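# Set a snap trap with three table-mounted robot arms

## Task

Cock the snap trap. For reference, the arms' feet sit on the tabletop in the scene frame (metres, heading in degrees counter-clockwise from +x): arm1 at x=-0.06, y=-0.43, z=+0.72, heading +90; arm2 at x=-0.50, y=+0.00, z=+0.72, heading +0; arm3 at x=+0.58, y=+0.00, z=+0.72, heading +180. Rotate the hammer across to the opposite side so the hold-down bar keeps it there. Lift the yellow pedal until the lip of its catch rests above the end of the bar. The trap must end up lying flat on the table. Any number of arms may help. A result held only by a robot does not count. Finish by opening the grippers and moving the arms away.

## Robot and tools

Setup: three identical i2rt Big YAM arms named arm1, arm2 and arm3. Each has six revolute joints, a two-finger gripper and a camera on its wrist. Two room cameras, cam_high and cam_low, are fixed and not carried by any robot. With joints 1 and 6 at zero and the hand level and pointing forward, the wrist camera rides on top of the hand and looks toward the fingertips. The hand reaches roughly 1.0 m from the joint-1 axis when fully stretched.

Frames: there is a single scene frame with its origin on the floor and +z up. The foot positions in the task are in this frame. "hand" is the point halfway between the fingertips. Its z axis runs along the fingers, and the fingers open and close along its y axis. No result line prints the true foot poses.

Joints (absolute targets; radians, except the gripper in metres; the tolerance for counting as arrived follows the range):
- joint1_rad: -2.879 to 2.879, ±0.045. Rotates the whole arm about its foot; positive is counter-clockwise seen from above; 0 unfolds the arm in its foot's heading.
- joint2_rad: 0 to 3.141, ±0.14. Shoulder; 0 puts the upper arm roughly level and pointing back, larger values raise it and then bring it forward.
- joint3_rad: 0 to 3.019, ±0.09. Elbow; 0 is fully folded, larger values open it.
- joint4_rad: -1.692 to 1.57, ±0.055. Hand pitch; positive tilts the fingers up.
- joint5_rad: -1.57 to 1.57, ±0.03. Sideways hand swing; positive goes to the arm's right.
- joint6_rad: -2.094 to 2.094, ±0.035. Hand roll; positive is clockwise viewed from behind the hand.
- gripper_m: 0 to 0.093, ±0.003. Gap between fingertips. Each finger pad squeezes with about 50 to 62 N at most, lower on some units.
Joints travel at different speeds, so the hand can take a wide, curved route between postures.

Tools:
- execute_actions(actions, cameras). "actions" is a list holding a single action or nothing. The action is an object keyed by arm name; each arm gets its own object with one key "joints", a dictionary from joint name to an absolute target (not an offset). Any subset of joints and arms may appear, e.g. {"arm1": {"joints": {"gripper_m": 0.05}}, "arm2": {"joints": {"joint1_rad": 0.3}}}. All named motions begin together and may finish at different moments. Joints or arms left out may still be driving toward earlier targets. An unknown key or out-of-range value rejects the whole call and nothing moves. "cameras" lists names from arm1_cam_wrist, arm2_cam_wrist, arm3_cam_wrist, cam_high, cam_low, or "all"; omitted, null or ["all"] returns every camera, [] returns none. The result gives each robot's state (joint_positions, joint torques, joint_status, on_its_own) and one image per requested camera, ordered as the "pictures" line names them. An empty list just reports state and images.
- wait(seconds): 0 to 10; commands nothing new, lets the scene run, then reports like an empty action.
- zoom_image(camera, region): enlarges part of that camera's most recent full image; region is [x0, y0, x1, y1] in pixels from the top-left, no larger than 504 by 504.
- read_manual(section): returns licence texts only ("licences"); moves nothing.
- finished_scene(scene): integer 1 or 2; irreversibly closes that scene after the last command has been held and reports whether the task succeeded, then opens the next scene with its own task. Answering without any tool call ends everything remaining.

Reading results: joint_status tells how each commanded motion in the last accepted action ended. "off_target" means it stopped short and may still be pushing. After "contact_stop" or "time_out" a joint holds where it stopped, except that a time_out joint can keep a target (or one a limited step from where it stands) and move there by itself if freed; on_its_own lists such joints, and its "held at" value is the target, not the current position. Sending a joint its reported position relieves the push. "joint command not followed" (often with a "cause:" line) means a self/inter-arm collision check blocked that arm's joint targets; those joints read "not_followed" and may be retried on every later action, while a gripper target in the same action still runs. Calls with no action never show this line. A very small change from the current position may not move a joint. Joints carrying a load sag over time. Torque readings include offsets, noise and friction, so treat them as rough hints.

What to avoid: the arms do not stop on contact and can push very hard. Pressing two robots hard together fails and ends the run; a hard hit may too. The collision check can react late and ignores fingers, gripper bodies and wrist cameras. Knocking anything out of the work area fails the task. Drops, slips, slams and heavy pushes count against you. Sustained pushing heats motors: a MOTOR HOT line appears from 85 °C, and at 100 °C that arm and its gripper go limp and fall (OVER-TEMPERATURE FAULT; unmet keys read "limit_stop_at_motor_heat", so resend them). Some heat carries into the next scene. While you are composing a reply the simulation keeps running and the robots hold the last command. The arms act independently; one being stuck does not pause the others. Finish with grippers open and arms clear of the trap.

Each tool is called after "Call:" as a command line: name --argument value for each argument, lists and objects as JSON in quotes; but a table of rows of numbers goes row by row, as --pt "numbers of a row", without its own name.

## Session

Call:
execute_actions --actions '[]'

Scene clock: 0.00 s.
Joint torques (N m, as the arm reports them, + toward a larger angle): no reading
arm1.joint_positions: joint1_rad=+0.008 joint2_rad=+0.443 joint3_rad=+1.464 joint4_rad=-1.547 joint5_rad=-0.010 joint6_rad=-0.011 gripper_m=+0.094
arm1.joint_status: not commanded
arm1.hand: x=-0.0678 y=-0.3106 z=+1.3028 quat_wxyz=(-0.347, +0.629, -0.595, -0.360) (m; scene frame)
arm2.joint_positions: joint1_rad=-0.010 joint2_rad=+0.454 joint3_rad=+1.457 joint4_rad=-1.541 joint5_rad=-0.003 joint6_rad=-0.015 gripper_m=+0.095
arm2.joint_status: not commanded
arm2.hand: x=-0.3756 y=+0.0065 z=+1.3438 quat_wxyz=(-0.496, +0.015, -0.868, +0.003) (m; scene frame)
arm3.joint_positions: joint1_rad=+0.002 joint2_rad=+0.437 joint3_rad=+1.473 joint4_rad=-1.547 joint5_rad=-0.012 joint6_rad=-0.001 gripper_m=+0.094
arm3.joint_status: not commanded
arm3.hand: x=+0.4572 y=+0.0097 z=+1.3579 quat_wxyz=(-0.002, +0.866, -0.019, -0.500) (m; scene frame)
pictures: arm1_cam_wrist, arm2_cam_wrist, arm3_cam_wrist, cam_high, cam_low
Images, in order (width x height): arm1_cam_wrist 504x504, arm2_cam_wrist 504x504, arm3_cam_wrist 504x504, cam_high 504x504, cam_low 504x504.

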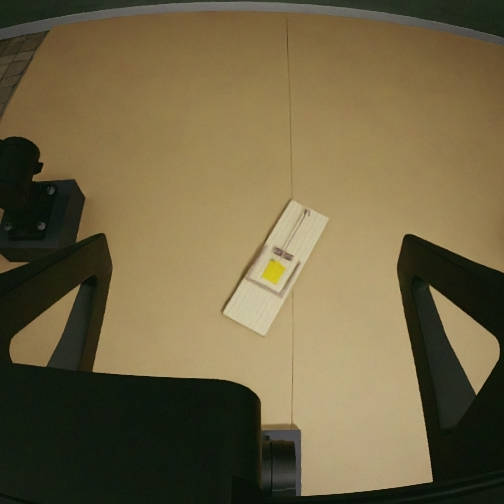

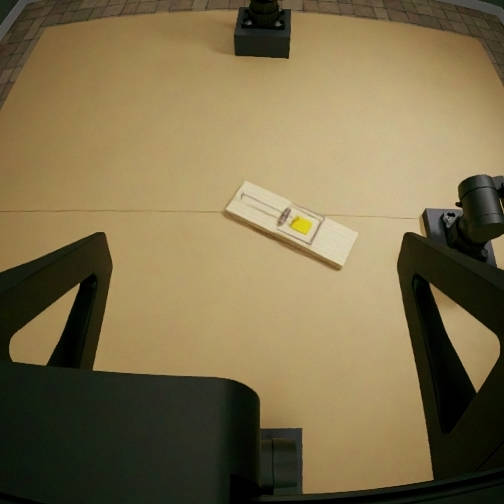

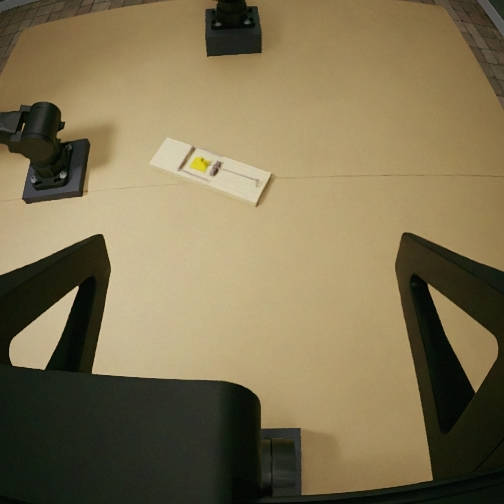

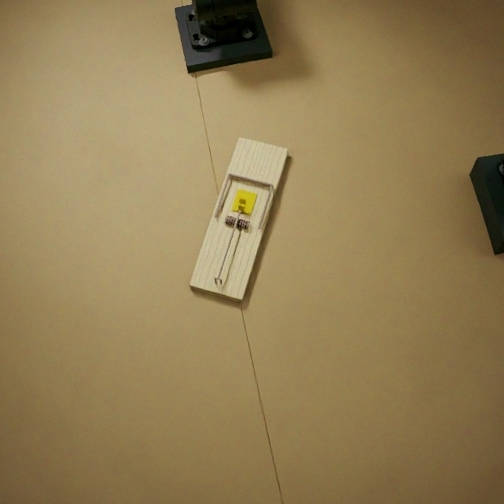

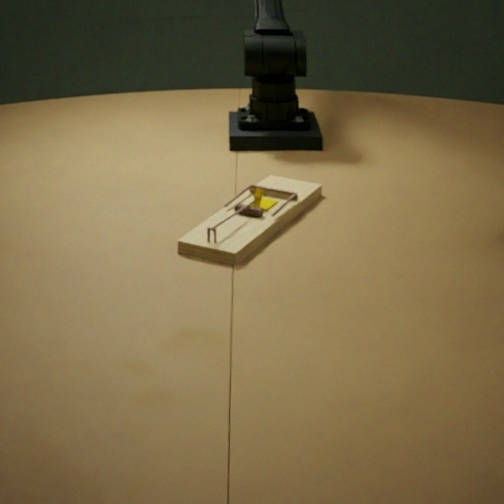

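Call:
execute_actions --actions '[{"arm2":{"joints":{"joint1_rad":-0.37,"joint2_rad":1.63,"joint3_rad":0.50,"joint4_rad":0.375,"joint6_rad":1.57,"gripper_m":0}},"arm3":{"joints":{"joint1_rad":0.045,"joint2_rad":1.88,"joint3_rad":0.66,"joint4_rad":0.605,"joint6_rad":1.57,"gripper_m":0}}}]' --cameras '[]'

Call:
execute_actions --actions '[{"arm2":{"joints":{"joint2_rad":1.77,"joint3_rad":0.48,"joint4_rad":0.33}}}]'

Scene clock: 2.77 s.
Joint torques (N m, as the arm reports them, + toward a larger angle): arm1=[-0.33  4.85  7.2   1.91 -0.05  0.05] | arm2=[-0.19 -8.58  4.94  2.88  0.1   0.  ] | arm3=[ -1.07 -13.11   3.91   2.79   0.13   0.  ]
arm1.joint_positions: joint1_rad=+0.008 joint2_rad=+0.443 joint3_rad=+1.464 joint4_rad=-1.547 joint5_rad=-0.010 joint6_rad=-0.011 gripper_m=+0.094
arm1.joint_status: not commanded
arm1.hand: x=-0.0678 y=-0.3106 z=+1.3028 quat_wxyz=(-0.347, +0.629, -0.595, -0.360) (m; scene frame)
arm2.joint_positions: joint1_rad=-0.365 joint2_rad=+1.634 joint3_rad=+0.501 joint4_rad=+0.355 joint5_rad=-0.003 joint6_rad=+1.560 gripper_m=+0.001
arm2.joint_status: all done
arm2.hand: x=-0.0754 y=-0.1513 z=+0.7790 quat_wxyz=(-0.321, -0.749, -0.536, -0.222) (m; scene frame)
arm3.joint_positions: joint1_rad=+0.037 joint2_rad=+1.871 joint3_rad=+0.662 joint4_rad=+0.584 joint5_rad=-0.013 joint6_rad=+1.560 gripper_m=+0.000
arm3.joint_status: all done
arm3.hand: x=+0.0471 y=+0.0043 z=+0.7637 quat_wxyz=(+0.322, +0.631, -0.631, -0.315) (m; scene frame)
pictures: none
No camera images: the call's "cameras" was empty. Leave "cameras" out to get every camera's image.

Scene clock: 3.47 s.
Joint torques (N m, as the arm reports them, + toward a larger angle): arm1=[ 0.19  5.22  7.08  1.98 -0.01  0.07] | arm2=[-0.15 -6.11  3.02  0.84  0.09  0.08] | arm3=[ -1.09 -13.06   3.93   2.79   0.13   0.04]
arm1.joint_positions: joint1_rad=+0.008 joint2_rad=+0.443 joint3_rad=+1.464 joint4_rad=-1.547 joint5_rad=-0.010 joint6_rad=-0.011 gripper_m=+0.094
arm1.joint_status: not commanded
arm1.hand: x=-0.0678 y=-0.3106 z=+1.3028 quat_wxyz=(-0.347, +0.629, -0.595, -0.360) (m; scene frame)
arm2.joint_positions: joint1_rad=-0.365 joint2_rad=+1.733 joint3_rad=+0.494 joint4_rad=+0.356 joint5_rad=-0.003 joint6_rad=+1.562 gripper_m=+0.001
arm2.joint_status: all done
arm2.hand: x=-0.0941 y=-0.1449 z=+0.7353 quat_wxyz=(-0.281, -0.765, -0.546, -0.194) (m; scene frame)
arm3.joint_positions: joint1_rad=+0.037 joint2_rad=+1.871 joint3_rad=+0.662 joint4_rad=+0.584 joint5_rad=-0.013 joint6_rad=+1.560 gripper_m=+0.000
arm3.joint_status: not commanded
arm3.hand: x=+0.0471 y=+0.0043 z=+0.7637 quat_wxyz=(+0.322, +0.631, -0.631, -0.315) (m; scene frame)
pictures: arm1_cam_wrist, arm2_cam_wrist, arm3_cam_wrist, cam_high, cam_low
Images, in order (width x height): arm1_cam_wrist 504x504, arm2_cam_wrist 504x504, arm3_cam_wrist 504x504, cam_high 504x504, cam_low 504x504.

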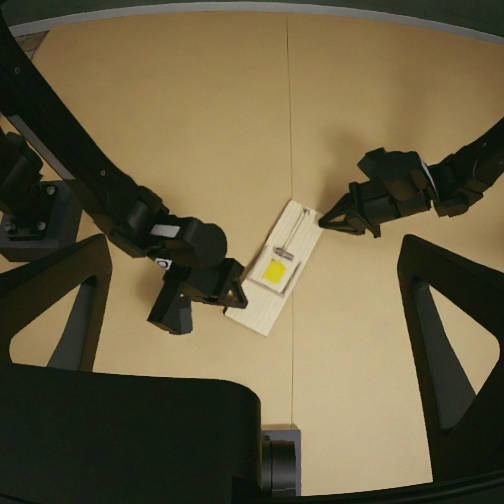

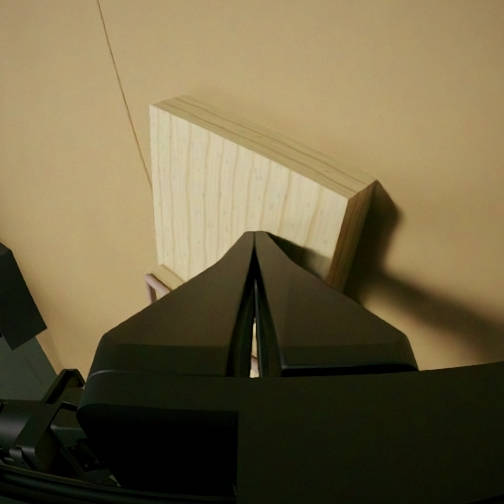

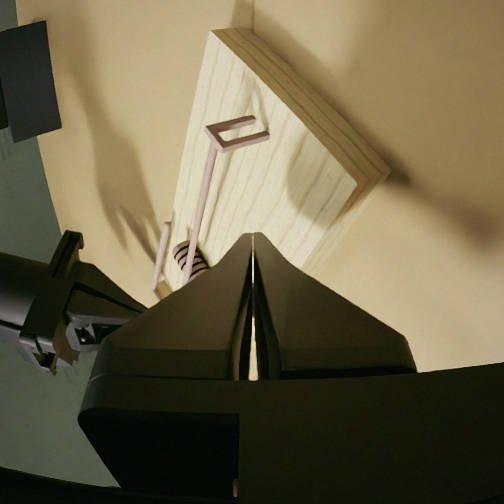

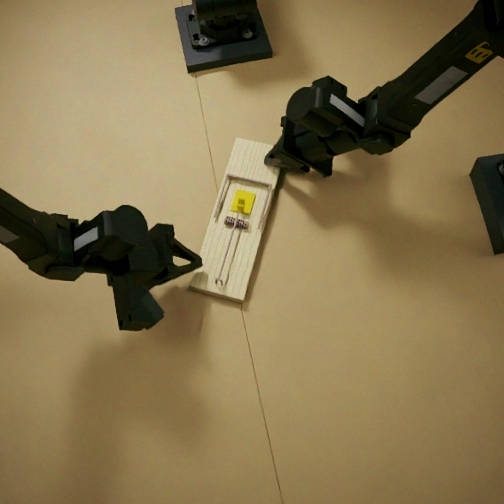

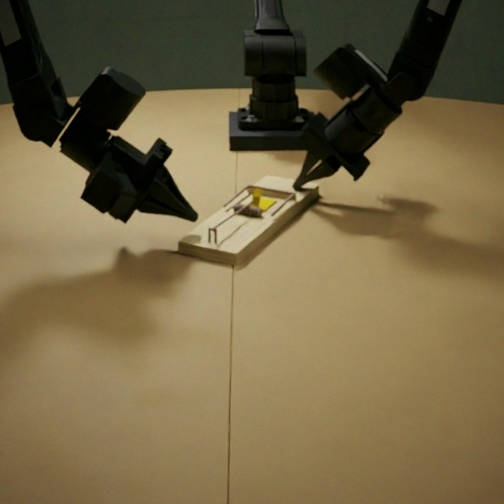

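Call:
execute_actions --actions '[{"arm3":{"joints":{"joint2_rad":1.945,"joint3_rad":0.735,"joint4_rad":0.625}},"arm2":{"joints":{"joint2_rad":1.80,"joint3_rad":0.46,"joint4_rad":0.31}}}]' --cameras '["arm3_cam_wrist"]'

Call:
execute_actions --actions '[{"arm3":{"joints":{"joint2_rad":1.99,"joint3_rad":0.835,"joint4_rad":0.535}}}]' --cameras '["arm3_cam_wrist","cam_low","cam_high"]'

Scene clock: 4.37 s.
Joint torques (N m, as the arm reports them, + toward a larger angle): arm1=[-0.7   5.18  7.19  1.9  -0.03  0.05] | arm2=[ 0.02 -3.83  1.44  0.    0.1   0.07] | arm3=[ -1.05 -13.53   5.79   2.77   0.13   0.03]
arm1.joint_positions: joint1_rad=+0.008 joint2_rad=+0.443 joint3_rad=+1.464 joint4_rad=-1.547 joint5_rad=-0.010 joint6_rad=-0.011 gripper_m=+0.094
arm1.joint_status: not commanded
arm1.hand: x=-0.0678 y=-0.3106 z=+1.3028 quat_wxyz=(-0.347, +0.629, -0.595, -0.360) (m; scene frame)
arm2.joint_positions: joint1_rad=-0.365 joint2_rad=+1.734 joint3_rad=+0.494 joint4_rad=+0.356 joint5_rad=-0.003 joint6_rad=+1.562 gripper_m=+0.001
arm2.joint_status: all done
arm2.hand: x=-0.0943 y=-0.1449 z=+0.7348 quat_wxyz=(-0.280, -0.765, -0.547, -0.194) (m; scene frame)
arm3.joint_positions: joint1_rad=+0.037 joint2_rad=+1.926 joint3_rad=+0.712 joint4_rad=+0.605 joint5_rad=-0.013 joint6_rad=+1.561 gripper_m=+0.000
arm3.joint_status: all done
arm3.hand: x=+0.0283 y=+0.0044 z=+0.7555 quat_wxyz=(+0.327, +0.629, -0.629, -0.320) (m; scene frame)
pictures: arm3_cam_wrist
Images, in order (width x height): arm3_cam_wrist 504x504.

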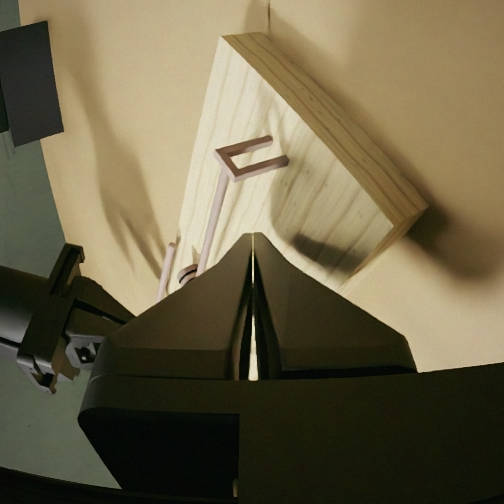

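Scene clock: 5.10 s.
Joint torques (N m, as the arm reports them, + toward a larger angle): arm1=[-1.18  5.38  7.15  2.03 -0.04  0.01] | arm2=[ 0.14 -4.06  1.37  0.    0.08  0.08] | arm3=[ -0.86 -14.18   6.4    1.38   0.13   0.03]
arm1.joint_positions: joint1_rad=+0.008 joint2_rad=+0.443 joint3_rad=+1.464 joint4_rad=-1.547 joint5_rad=-0.010 joint6_rad=-0.011 gripper_m=+0.094
arm1.joint_status: not commanded
arm1.hand: x=-0.0678 y=-0.3106 z=+1.3028 quat_wxyz=(-0.347, +0.629, -0.595, -0.360) (m; scene frame)
arm2.joint_positions: joint1_rad=-0.365 joint2_rad=+1.735 joint3_rad=+0.494 joint4_rad=+0.356 joint5_rad=-0.003 joint6_rad=+1.562 gripper_m=+0.001
arm2.joint_status: not commanded
arm2.hand: x=-0.0944 y=-0.1448 z=+0.7345 quat_wxyz=(-0.280, -0.765, -0.547, -0.194) (m; scene frame)
arm3.joint_positions: joint1_rad=+0.037 joint2_rad=+1.972 joint3_rad=+0.808 joint4_rad=+0.548 joint5_rad=-0.013 joint6_rad=+1.561 gripper_m=+0.000
arm3.joint_status: all done
arm3.hand: x=-0.0036 y=+0.0047 z=+0.7518 quat_wxyz=(+0.325, +0.630, -0.630, -0.318) (m; scene frame)
pictures: arm3_cam_wrist, cam_high, cam_low
Images, in order (width x height): arm3_cam_wrist 504x504, cam_high 504x504, cam_low 504x504.

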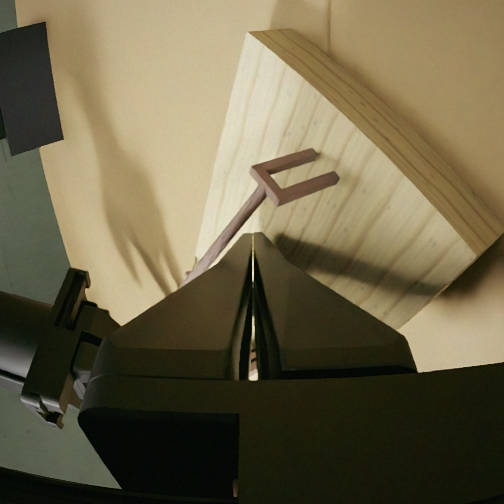

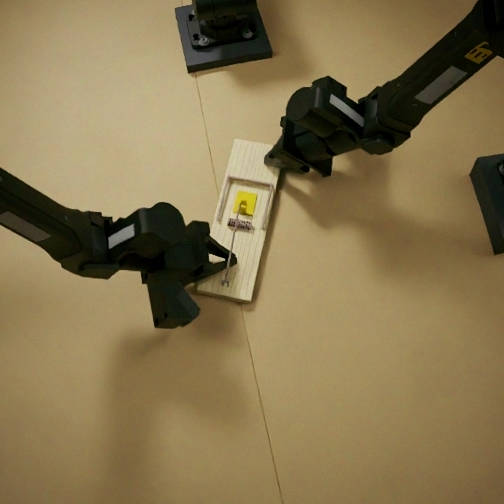

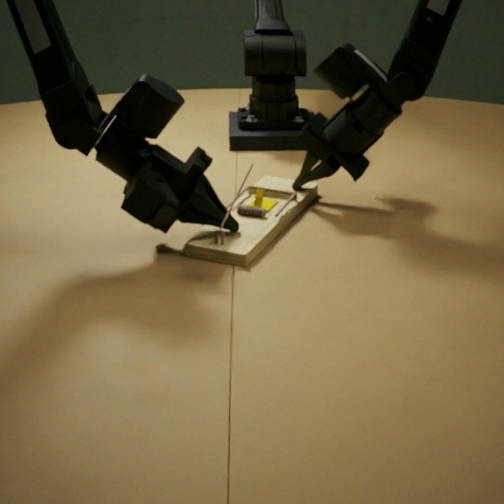

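Call:
execute_actions --actions '[{"arm3":{"joints":{"joint2_rad":1.90}}}]' --cameras '[]'

Call:
execute_actions --actions '[{"arm3":{"joints":{"joint1_rad":-0.02}}}]' --cameras '["cam_low","cam_high"]'

Scene clock: 6.13 s.
Joint torques (N m, as the arm reports them, + toward a larger angle): arm1=[-0.39  5.23  7.14  2.13 -0.02  0.08] | arm2=[ 0.16 -3.57  1.46  0.    0.09  0.07] | arm3=[ -1.03 -14.64   7.09   1.67   0.13   0.02]
arm1.joint_positions: joint1_rad=+0.008 joint2_rad=+0.443 joint3_rad=+1.464 joint4_rad=-1.547 joint5_rad=-0.010 joint6_rad=-0.011 gripper_m=+0.094
arm1.joint_status: not commanded
arm1.hand: x=-0.0678 y=-0.3106 z=+1.3028 quat_wxyz=(-0.347, +0.629, -0.595, -0.360) (m; scene frame)
arm2.joint_positions: joint1_rad=-0.365 joint2_rad=+1.735 joint3_rad=+0.494 joint4_rad=+0.356 joint5_rad=-0.003 joint6_rad=+1.562 gripper_m=+0.001
arm2.joint_status: not commanded
arm2.hand: x=-0.0944 y=-0.1448 z=+0.7345 quat_wxyz=(-0.280, -0.765, -0.547, -0.194) (m; scene frame)
arm3.joint_positions: joint1_rad=+0.037 joint2_rad=+1.897 joint3_rad=+0.809 joint4_rad=+0.543 joint5_rad=-0.013 joint6_rad=+1.562 gripper_m=+0.000
arm3.joint_status: all done
arm3.hand: x=-0.0149 y=+0.0053 z=+0.7932 quat_wxyz=(+0.347, +0.618, -0.619, -0.340) (m; scene frame)
pictures: none
No camera images: the call's "cameras" was empty. Leave "cameras" out to get every camera's image.

Scene clock: 6.93 s.
Joint torques (N m, as the arm reports them, + toward a larger angle): arm1=[0.64 5.5  7.31 2.06 0.   0.01] | arm2=[-0.05 -3.87  1.39 -0.01  0.09  0.08] | arm3=[ -1.85 -15.05   6.99   1.67   0.14   0.02]
arm1.joint_positions: joint1_rad=+0.008 joint2_rad=+0.443 joint3_rad=+1.464 joint4_rad=-1.547 joint5_rad=-0.010 joint6_rad=-0.011 gripper_m=+0.094
arm1.joint_status: not commanded
arm1.hand: x=-0.0678 y=-0.3106 z=+1.3028 quat_wxyz=(-0.347, +0.629, -0.595, -0.360) (m; scene frame)
arm2.joint_positions: joint1_rad=-0.365 joint2_rad=+1.735 joint3_rad=+0.494 joint4_rad=+0.356 joint5_rad=-0.003 joint6_rad=+1.562 gripper_m=+0.001
arm2.joint_status: not commanded
arm2.hand: x=-0.0944 y=-0.1448 z=+0.7345 quat_wxyz=(-0.280, -0.765, -0.547, -0.194) (m; scene frame)
arm3.joint_positions: joint1_rad=-0.021 joint2_rad=+1.897 joint3_rad=+0.809 joint4_rad=+0.543 joint5_rad=-0.013 joint6_rad=+1.562 gripper_m=+0.000
arm3.joint_status: all done
arm3.hand: x=-0.0136 y=+0.0398 z=+0.7929 quat_wxyz=(+0.337, +0.600, -0.636, -0.350) (m; scene frame)
pictures: cam_high, cam_low
Images, in order (width x height): cam_high 504x504, cam_low 504x504.

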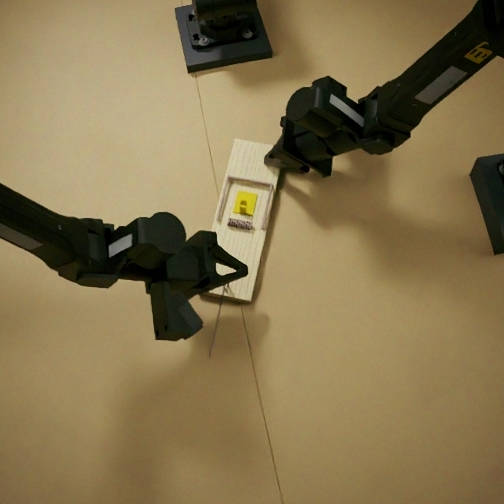

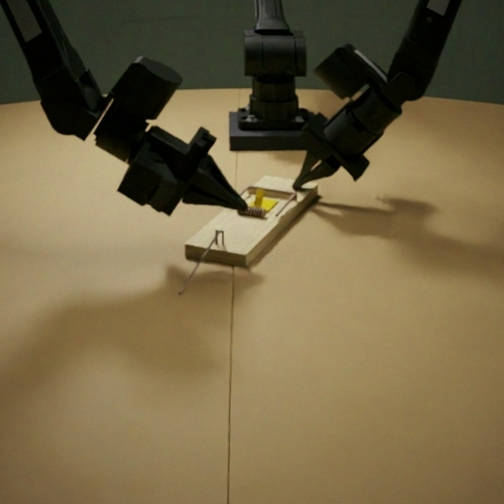

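Call:
execute_actions --actions '[{"arm3":{"joints":{"joint1_rad":-0.11,"joint2_rad":1.87,"joint3_rad":0.61,"joint4_rad":0.69}},"arm1":{"joints":{"joint1_rad":-0.105,"joint2_rad":1.375,"joint3_rad":0.70,"joint4_rad":-0.875,"joint6_rad":1.93,"gripper_m":0.022}}}]' --cameras '[]'

Call:
execute_actions --actions '[{"arm3":{"joints":{"joint2_rad":1.94}}}]' --cameras '["arm1_cam_wrist","arm3_cam_wrist","cam_low"]'

Scene clock: 9.50 s.
Joint torques (N m, as the arm reports them, + toward a larger angle): arm1=[-1.22 -8.43  7.45  0.89  0.03  0.18] | arm2=[-0.07 -3.83  1.39 -0.11  0.09  0.07] | arm3=[ -1.19 -13.2    3.7    2.83   0.11   0.02]
arm1.joint_positions: joint1_rad=-0.095 joint2_rad=+1.366 joint3_rad=+0.693 joint4_rad=-0.889 joint5_rad=-0.010 joint6_rad=+1.921 gripper_m=+0.022
arm1.joint_status: all done
arm1.hand: x=-0.0407 y=-0.1185 z=+0.7780 quat_wxyz=(+0.004, -0.207, -0.978, -0.005) (m; scene frame)
arm2.joint_positions: joint1_rad=-0.365 joint2_rad=+1.735 joint3_rad=+0.494 joint4_rad=+0.356 joint5_rad=-0.003 joint6_rad=+1.562 gripper_m=+0.001
arm2.joint_status: not commanded
arm2.hand: x=-0.0944 y=-0.1448 z=+0.7345 quat_wxyz=(-0.280, -0.765, -0.547, -0.194) (m; scene frame)
arm3.joint_positions: joint1_rad=-0.118 joint2_rad=+1.870 joint3_rad=+0.609 joint4_rad=+0.670 joint5_rad=-0.012 joint6_rad=+1.562 gripper_m=+0.000
arm3.joint_status: all done
arm3.hand: x=+0.0680 y=+0.0840 z=+0.7636 quat_wxyz=(+0.306, +0.576, -0.673, -0.350) (m; scene frame)
pictures: none
No camera images: the call's "cameras" was empty. Leave "cameras" out to get every camera's image.

Scene clock: 10.23 s.
Joint torques (N m, as the arm reports them, + toward a larger angle): arm1=[-1.21 -7.6   7.14  0.98  0.09  0.16] | arm2=[-0.02 -4.1   1.41  0.03  0.09  0.07] | arm3=[ -1.2  -12.67   3.18   2.55   0.12   0.03]
arm1.joint_positions: joint1_rad=-0.095 joint2_rad=+1.366 joint3_rad=+0.693 joint4_rad=-0.889 joint5_rad=-0.010 joint6_rad=+1.922 gripper_m=+0.022
arm1.joint_status: not commanded
arm1.hand: x=-0.0407 y=-0.1185 z=+0.7780 quat_wxyz=(+0.004, -0.207, -0.978, -0.005) (m; scene frame)
arm2.joint_positions: joint1_rad=-0.365 joint2_rad=+1.735 joint3_rad=+0.494 joint4_rad=+0.356 joint5_rad=-0.003 joint6_rad=+1.562 gripper_m=+0.001
arm2.joint_status: not commanded
arm2.hand: x=-0.0944 y=-0.1448 z=+0.7345 quat_wxyz=(-0.280, -0.765, -0.547, -0.194) (m; scene frame)
arm3.joint_positions: joint1_rad=-0.118 joint2_rad=+1.925 joint3_rad=+0.609 joint4_rad=+0.674 joint5_rad=-0.012 joint6_rad=+1.562 gripper_m=+0.000
arm3.joint_status: all done
arm3.hand: x=+0.0771 y=+0.0822 z=+0.7374 quat_wxyz=(+0.291, +0.583, -0.681, -0.333) (m; scene frame)
pictures: arm1_cam_wrist, arm3_cam_wrist, cam_low
Images, in order (width x height): arm1_cam_wrist 504x504, arm3_cam_wrist 504x504, cam_low 504x504.

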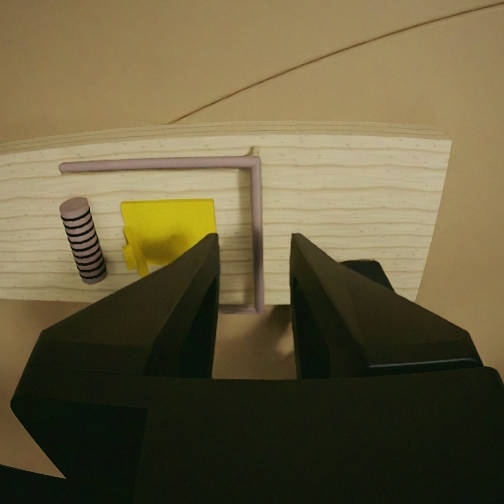

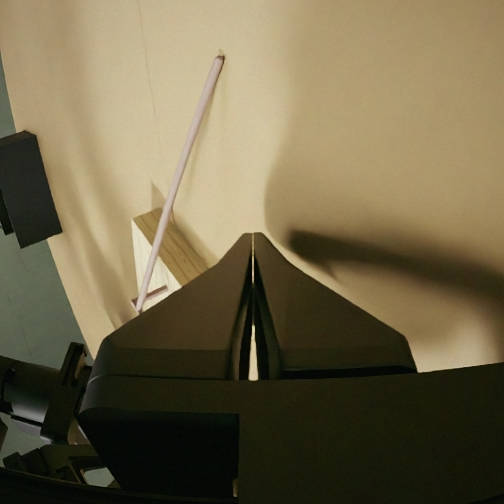

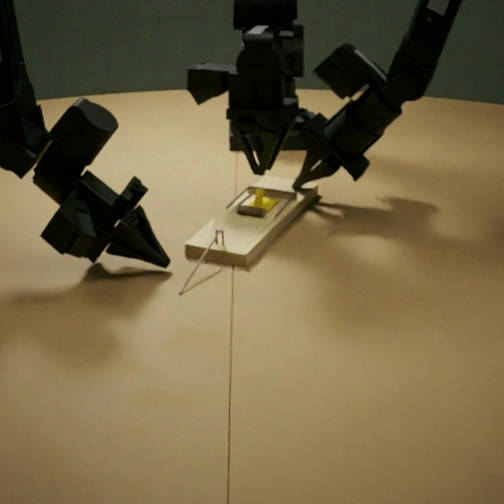

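Call:
execute_actions --actions '[{"arm1":{"joints":{"joint2_rad":1.44,"joint3_rad":0.66,"joint4_rad":-0.79}},"arm3":{"joints":{"joint1_rad":-0.10,"joint2_rad":1.975,"joint3_rad":0.755,"joint4_rad":0.58}}}]'

Scene clock: 11.60 s.
Joint torques (N m, as the arm reports them, + toward a larger angle): arm1=[-1.31 -9.19  6.11  0.84  0.1   0.12] | arm2=[-0.27 -3.82  1.42  0.03  0.1   0.07] | arm3=[ -0.95 -13.28   5.05   1.36   0.12   0.02]
arm1.joint_positions: joint1_rad=-0.095 joint2_rad=+1.438 joint3_rad=+0.660 joint4_rad=-0.804 joint5_rad=-0.010 joint6_rad=+1.922 gripper_m=+0.022
arm1.joint_status: all done
arm1.hand: x=-0.0408 y=-0.1222 z=+0.7478 quat_wxyz=(+0.003, -0.207, -0.978, +0.005) (m; scene frame)
arm2.joint_positions: joint1_rad=-0.365 joint2_rad=+1.735 joint3_rad=+0.494 joint4_rad=+0.356 joint5_rad=-0.003 joint6_rad=+1.562 gripper_m=+0.001
arm2.joint_status: not commanded
arm2.hand: x=-0.0944 y=-0.1448 z=+0.7345 quat_wxyz=(-0.280, -0.765, -0.547, -0.194) (m; scene frame)
arm3.joint_positions: joint1_rad=-0.110 joint2_rad=+1.953 joint3_rad=+0.741 joint4_rad=+0.594 joint5_rad=-0.012 joint6_rad=+1.562 gripper_m=+0.000
arm3.joint_status: all done
arm3.hand: x=+0.0264 y=+0.0863 z=+0.7478 quat_wxyz=(+0.300, +0.582, -0.675, -0.340) (m; scene frame)
pictures: arm1_cam_wrist, arm2_cam_wrist, arm3_cam_wrist, cam_high, cam_low
Images, in order (width x height): arm1_cam_wrist 504x504, arm2_cam_wrist 504x504, arm3_cam_wrist 504x504, cam_high 504x504, cam_low 504x504.

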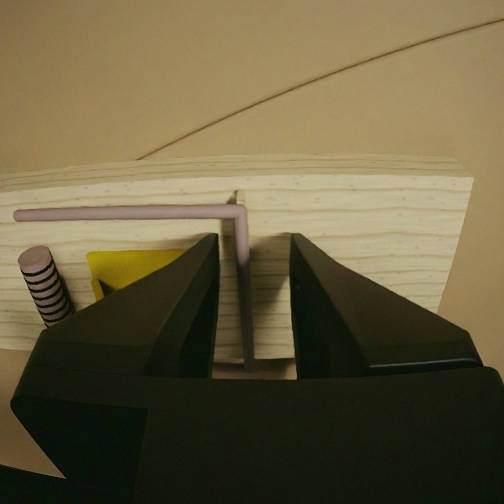

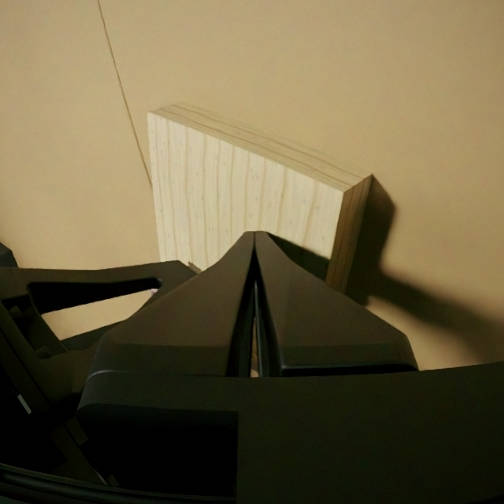

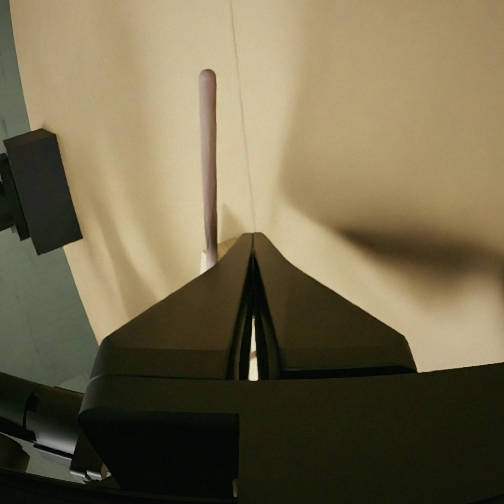

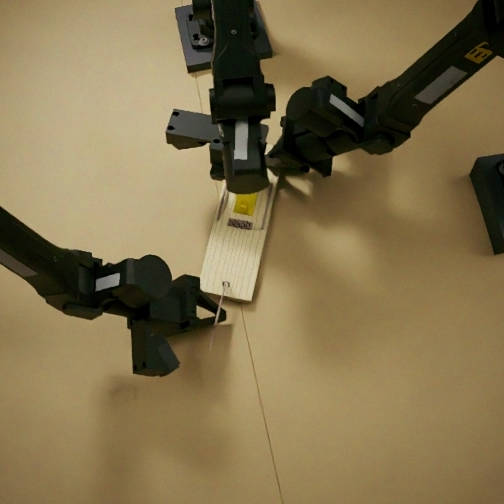

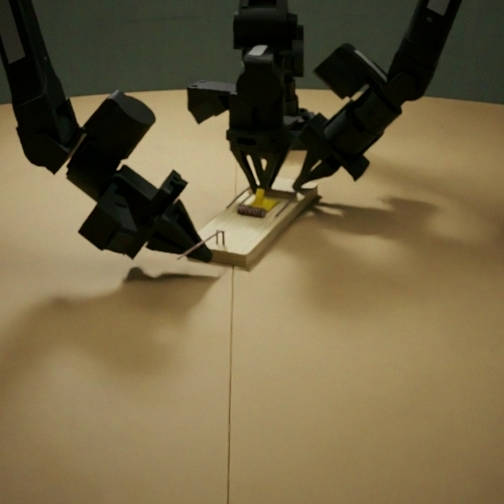

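Call:
execute_actions --actions '[{"arm1":{"joints":{"joint4_rad":-0.775,"gripper_m":0}},"arm3":{"joints":{"joint1_rad":-0.085,"joint2_rad":1.99}}}]' --cameras '["arm1_cam_wrist","cam_low"]'

Scene clock: 12.30 s.
Joint torques (N m, as the arm reports them, + toward a larger angle): arm1=[-0.68 -9.08  6.22  0.87 -0.03  0.05] | arm2=[-0.18 -3.69  1.42  0.    0.1   0.05] | arm3=[ -1.37 -13.08   4.97   1.34   0.12   0.02]
arm1.joint_positions: joint1_rad=-0.095 joint2_rad=+1.438 joint3_rad=+0.660 joint4_rad=-0.789 joint5_rad=-0.008 joint6_rad=+1.922 gripper_m=+0.002
arm1.joint_status: all done
arm1.hand: x=-0.0402 y=-0.1187 z=+0.7478 quat_wxyz=(+0.003, -0.207, -0.978, -0.003) (m; scene frame)
arm2.joint_positions: joint1_rad=-0.365 joint2_rad=+1.735 joint3_rad=+0.494 joint4_rad=+0.356 joint5_rad=-0.003 joint6_rad=+1.562 gripper_m=+0.001
arm2.joint_status: not commanded
arm2.hand: x=-0.0944 y=-0.1447 z=+0.7345 quat_wxyz=(-0.280, -0.765, -0.547, -0.194) (m; scene frame)
arm3.joint_positions: joint1_rad=-0.093 joint2_rad=+1.965 joint3_rad=+0.741 joint4_rad=+0.594 joint5_rad=-0.012 joint6_rad=+1.562 gripper_m=+0.000
arm3.joint_status: all done
arm3.hand: x=+0.0271 y=+0.0764 z=+0.7417 quat_wxyz=(+0.299, +0.590, -0.672, -0.333) (m; scene frame)
pictures: arm1_cam_wrist, cam_low
Images, in order (width x height): arm1_cam_wrist 504x504, cam_low 504x504.

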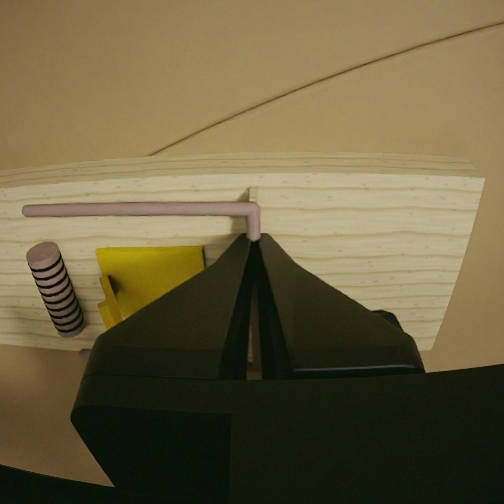

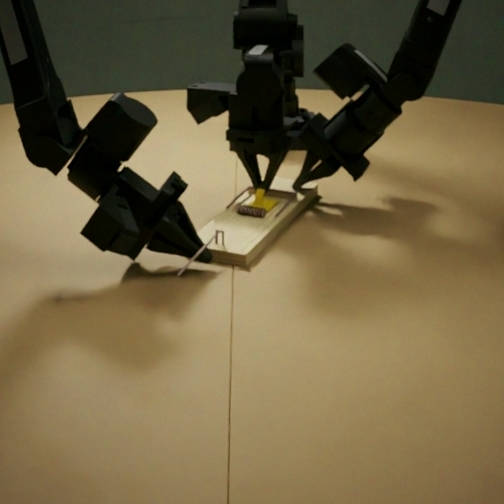

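Call:
execute_actions --actions '[{"arm1":{"joints":{"joint1_rad":-0.12,"joint2_rad":1.36,"joint3_rad":0.80,"joint4_rad":-0.94,"joint6_rad":1.905}}}]' --cameras '["arm1_cam_wrist","cam_low"]'

Scene clock: 13.30 s.
Joint torques (N m, as the arm reports them, + toward a larger angle): arm1=[ -1.74 -12.03  11.86  -0.21   0.01  -0.01] | arm2=[-0.06 -3.69  1.34 -0.01  0.03  0.04] | arm3=[ -1.17 -13.03   4.99   1.33   0.11   0.02]
arm1.joint_positions: joint1_rad=-0.107 joint2_rad=+1.389 joint3_rad=+0.729 joint4_rad=-0.926 joint5_rad=-0.008 joint6_rad=+1.912 gripper_m=+0.002
arm1.joint_status: all done
arm1.hand: x=-0.0361 y=-0.1131 z=+0.7820 quat_wxyz=(+0.001, -0.209, -0.978, +0.007) (m; scene frame)
arm2.joint_positions: joint1_rad=-0.366 joint2_rad=+1.735 joint3_rad=+0.495 joint4_rad=+0.356 joint5_rad=-0.002 joint6_rad=+1.562 gripper_m=+0.001
arm2.joint_status: not commanded
arm2.hand: x=-0.0941 y=-0.1457 z=+0.7348 quat_wxyz=(-0.281, -0.765, -0.546, -0.194) (m; scene frame)
arm3.joint_positions: joint1_rad=-0.093 joint2_rad=+1.965 joint3_rad=+0.741 joint4_rad=+0.594 joint5_rad=-0.012 joint6_rad=+1.562 gripper_m=+0.000
arm3.joint_status: not commanded
arm3.hand: x=+0.0271 y=+0.0764 z=+0.7417 quat_wxyz=(+0.299, +0.590, -0.672, -0.333) (m; scene frame)
pictures: arm1_cam_wrist, cam_low
Images, in order (width x height): arm1_cam_wrist 504x504, cam_low 504x504.

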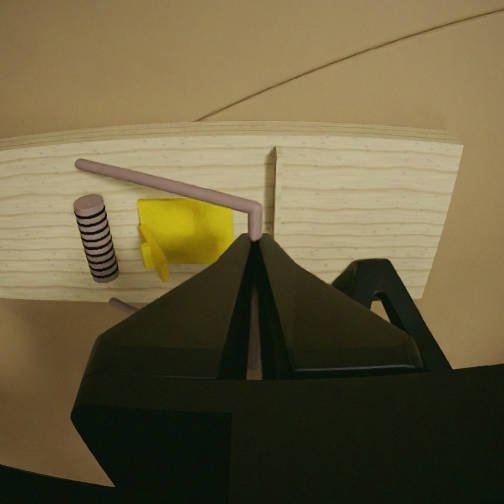

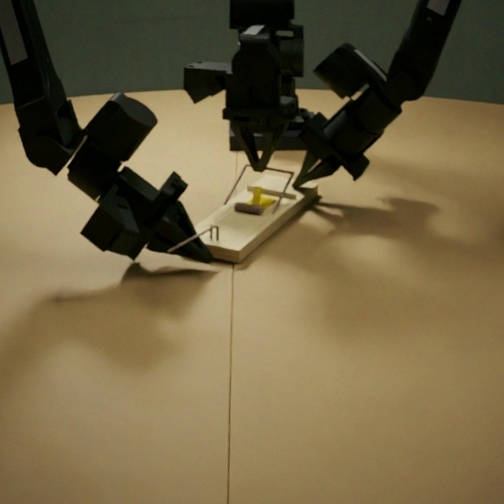

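Call:
execute_actions --actions '[{"arm1":{"joints":{"joint1_rad":-0.155,"joint2_rad":1.40,"joint3_rad":0.94,"joint4_rad":-0.97,"joint6_rad":1.88}}}]' --cameras '[]'

Call:
execute_actions --actions '[{"arm1":{"joints":{"joint1_rad":-0.185,"joint2_rad":1.48,"joint3_rad":1.03,"joint4_rad":-0.98,"joint6_rad":1.855}}}]' --cameras '["arm1_cam_wrist","cam_low"]'

Scene clock: 16.80 s.
Joint torques (N m, as the arm reports them, + toward a larger angle): arm1=[ -2.43 -12.5   14.84   0.72   0.26   0.11] | arm2=[-0.73 -4.15  1.14  0.    0.68  0.08] | arm3=[ -1.17 -13.04   4.95   1.37   0.12   0.02]
arm1.joint_positions: joint1_rad=-0.133 joint2_rad=+1.416 joint3_rad=+0.836 joint4_rad=-0.984 joint5_rad=-0.015 joint6_rad=+1.870 gripper_m=+0.002
arm1.joint_status: joint3_rad time_out (moved +0.108 of +0.211); the others done
arm1.on_its_own: joint3_rad reads +0.836 and still pushes toward +0.940 since a time_out
arm1.hand: x=-0.0255 y=-0.0802 z=+0.8073 quat_wxyz=(+0.006, -0.200, -0.980, -0.004) (m; scene frame)
arm2.joint_positions: joint1_rad=-0.360 joint2_rad=+1.737 joint3_rad=+0.497 joint4_rad=+0.356 joint5_rad=-0.019 joint6_rad=+1.562 gripper_m=+0.001
arm2.joint_status: not commanded
arm2.hand: x=-0.0914 y=-0.1405 z=+0.7344 quat_wxyz=(-0.275, -0.762, -0.551, -0.201) (m; scene frame)
arm3.joint_positions: joint1_rad=-0.093 joint2_rad=+1.965 joint3_rad=+0.741 joint4_rad=+0.593 joint5_rad=-0.012 joint6_rad=+1.562 gripper_m=+0.000
arm3.joint_status: not commanded
arm3.hand: x=+0.0272 y=+0.0764 z=+0.7416 quat_wxyz=(+0.299, +0.590, -0.672, -0.333) (m; scene frame)
pictures: none
No camera images: the call's "cameras" was empty. Leave "cameras" out to get every camera's image.

not run: a stop came earlier in this reply.

Call:
execute_actions --actions '[{"arm1":{"joints":{"joint1_rad":-0.185,"joint2_rad":1.49,"joint3_rad":1.03,"joint4_rad":-0.97,"joint6_rad":1.855}}}]' --cameras '["arm1_cam_wrist","cam_low","cam_high"]'

Scene clock: 18.93 s.
Joint torques (N m, as the arm reports them, + toward a larger angle): arm1=[ -3.61 -10.62  14.18   1.84   0.36   0.12] | arm2=[-1.62 -4.18  1.26 -0.01  1.14  0.08] | arm3=[ -1.21 -13.03   4.95   1.38   0.04   0.02]
arm1.joint_positions: joint1_rad=-0.158 joint2_rad=+1.480 joint3_rad=+0.936 joint4_rad=-1.013 joint5_rad=-0.020 joint6_rad=+1.843 gripper_m=+0.002
arm1.joint_status: joint3_rad time_out (moved +0.099 of +0.194); the others done
arm1.on_its_own: joint3_rad reads +0.936 and still pushes toward +1.030 since a time_out
arm1.hand: x=-0.0136 y=-0.0477 z=+0.8176 quat_wxyz=(+0.009, -0.199, -0.980, -0.008) (m; scene frame)
arm2.joint_positions: joint1_rad=-0.347 joint2_rad=+1.737 joint3_rad=+0.497 joint4_rad=+0.356 joint5_rad=-0.031 joint6_rad=+1.562 gripper_m=+0.001
arm2.joint_status: not commanded
arm2.hand: x=-0.0891 y=-0.1335 z=+0.7344 quat_wxyz=(-0.271, -0.757, -0.557, -0.207) (m; scene frame)
arm3.joint_positions: joint1_rad=-0.093 joint2_rad=+1.965 joint3_rad=+0.741 joint4_rad=+0.593 joint5_rad=-0.010 joint6_rad=+1.562 gripper_m=+0.000
arm3.joint_status: not commanded
arm3.hand: x=+0.0273 y=+0.0768 z=+0.7416 quat_wxyz=(+0.298, +0.589, -0.673, -0.334) (m; scene frame)
pictures: arm1_cam_wrist, cam_high, cam_low
Images, in order (width x height): arm1_cam_wrist 504x504, cam_high 504x504, cam_low 504x504.

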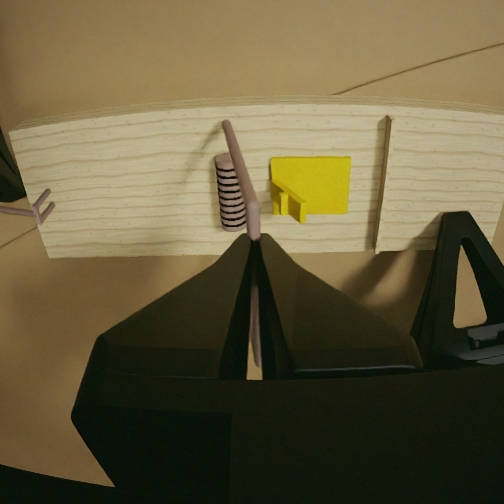

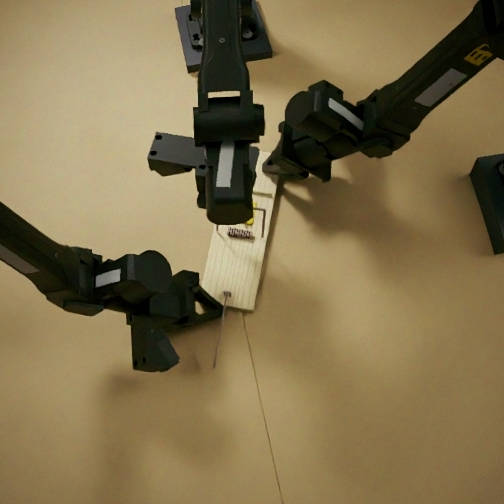

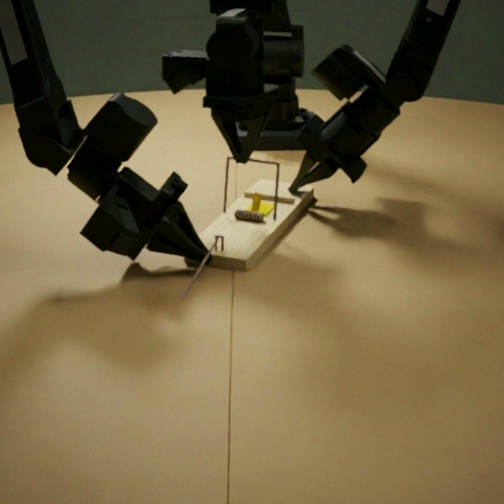

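Call:
execute_actions --actions '[{"arm1":{"joints":{"joint1_rad":-0.20,"joint2_rad":1.61,"joint3_rad":1.15,"joint4_rad":-0.98,"joint6_rad":1.83}},"arm3":{"joints":{"joint2_rad":2.04}}}]' --cameras '["arm1_cam_wrist","cam_low","cam_high"]'

Scene clock: 21.17 s.
Joint torques (N m, as the arm reports them, + toward a larger angle): arm1=[ -1.37 -13.52  14.01   2.01   0.3    0.11] | arm2=[-1.89 -3.78  1.08 -0.06  1.14  0.07] | arm3=[ -0.91 -11.07   4.78   1.28  -0.23   0.01]
arm1.joint_positions: joint1_rad=-0.181 joint2_rad=+1.601 joint3_rad=+1.059 joint4_rad=-1.021 joint5_rad=-0.016 joint6_rad=+1.820 gripper_m=+0.002
arm1.joint_status: joint3_rad time_out (moved +0.123 of +0.214); the others done
arm1.on_its_own: joint3_rad reads +1.059 and still pushes toward +1.150 since a time_out
arm1.hand: x=+0.0027 y=-0.0046 z=+0.8115 quat_wxyz=(+0.006, -0.199, -0.980, -0.005) (m; scene frame)
arm2.joint_positions: joint1_rad=-0.347 joint2_rad=+1.737 joint3_rad=+0.497 joint4_rad=+0.356 joint5_rad=-0.031 joint6_rad=+1.562 gripper_m=+0.001
arm2.joint_status: not commanded
arm2.hand: x=-0.0891 y=-0.1335 z=+0.7344 quat_wxyz=(-0.271, -0.757, -0.557, -0.207) (m; scene frame)
arm3.joint_positions: joint1_rad=-0.096 joint2_rad=+1.985 joint3_rad=+0.742 joint4_rad=+0.596 joint5_rad=-0.003 joint6_rad=+1.563 gripper_m=+0.000
arm3.joint_status: all done
arm3.hand: x=+0.0310 y=+0.0791 z=+0.7314 quat_wxyz=(+0.291, +0.589, -0.678, -0.330) (m; scene frame)
pictures: arm1_cam_wrist, cam_high, cam_low
Images, in order (width x height): arm1_cam_wrist 504x504, cam_high 504x504, cam_low 504x504.

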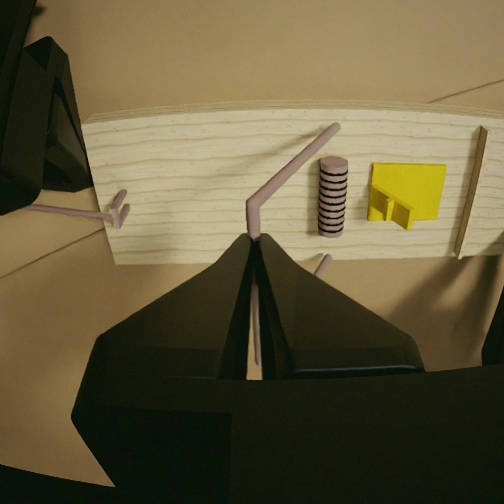

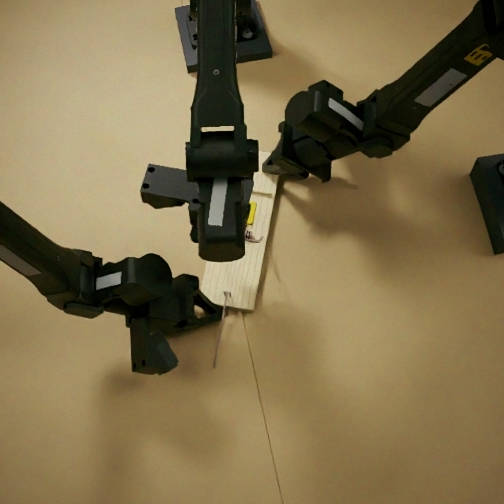

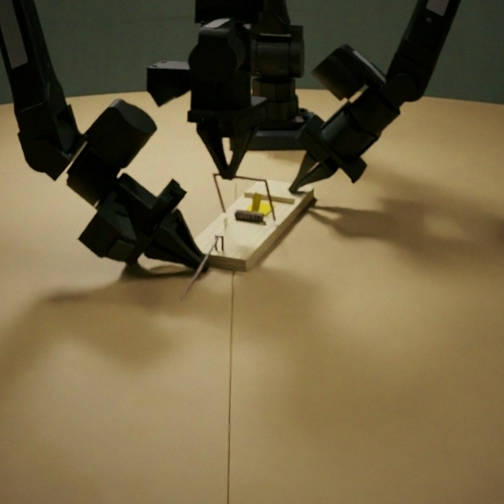

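Call:
execute_actions --actions '[{"arm1":{"joints":{"joint1_rad":-0.21,"joint2_rad":1.77,"joint3_rad":1.16,"joint4_rad":-0.94,"joint6_rad":1.81}},"arm3":{"joints":{"joint1_rad":-0.16,"joint2_rad":1.86,"joint3_rad":0.5,"joint4_rad":0.72}}}]' --cameras '["arm1_cam_wrist","cam_low","cam_high"]'

Scene clock: 22.37 s.
Joint torques (N m, as the arm reports them, + toward a larger angle): arm1=[ -1.59 -12.75   9.58   1.88   0.19   0.1 ] | arm2=[-1.98 -4.1   1.11 -0.07  1.15  0.07] | arm3=[ -1.94 -12.13   2.5    2.76   0.08   0.01]
arm1.joint_positions: joint1_rad=-0.193 joint2_rad=+1.727 joint3_rad=+1.125 joint4_rad=-0.985 joint5_rad=-0.014 joint6_rad=+1.802 gripper_m=+0.002
arm1.joint_status: all done
arm1.hand: x=+0.0132 y=+0.0227 z=+0.7793 quat_wxyz=(+0.005, -0.197, -0.980, +0.007) (m; scene frame)
arm2.joint_positions: joint1_rad=-0.347 joint2_rad=+1.737 joint3_rad=+0.497 joint4_rad=+0.356 joint5_rad=-0.031 joint6_rad=+1.562 gripper_m=+0.001
arm2.joint_status: not commanded
arm2.hand: x=-0.0891 y=-0.1335 z=+0.7344 quat_wxyz=(-0.271, -0.757, -0.557, -0.207) (m; scene frame)
arm3.joint_positions: joint1_rad=-0.161 joint2_rad=+1.860 joint3_rad=+0.505 joint4_rad=+0.699 joint5_rad=-0.011 joint6_rad=+1.563 gripper_m=+0.000
arm3.joint_status: all done
arm3.hand: x=+0.1191 y=+0.0962 z=+0.7432 quat_wxyz=(+0.279, +0.570, -0.697, -0.334) (m; scene frame)
pictures: arm1_cam_wrist, cam_high, cam_low
Images, in order (width x height): arm1_cam_wrist 504x504, cam_high 504x504, cam_low 504x504.

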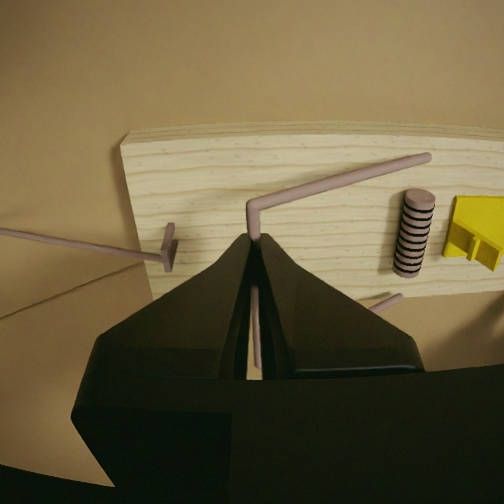

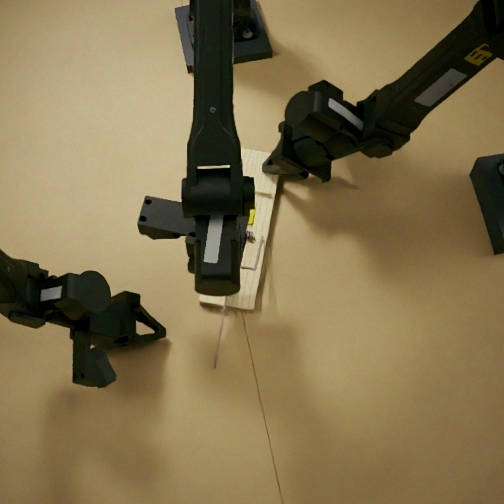

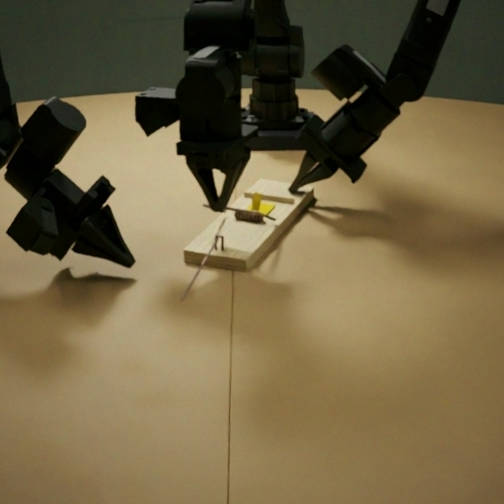

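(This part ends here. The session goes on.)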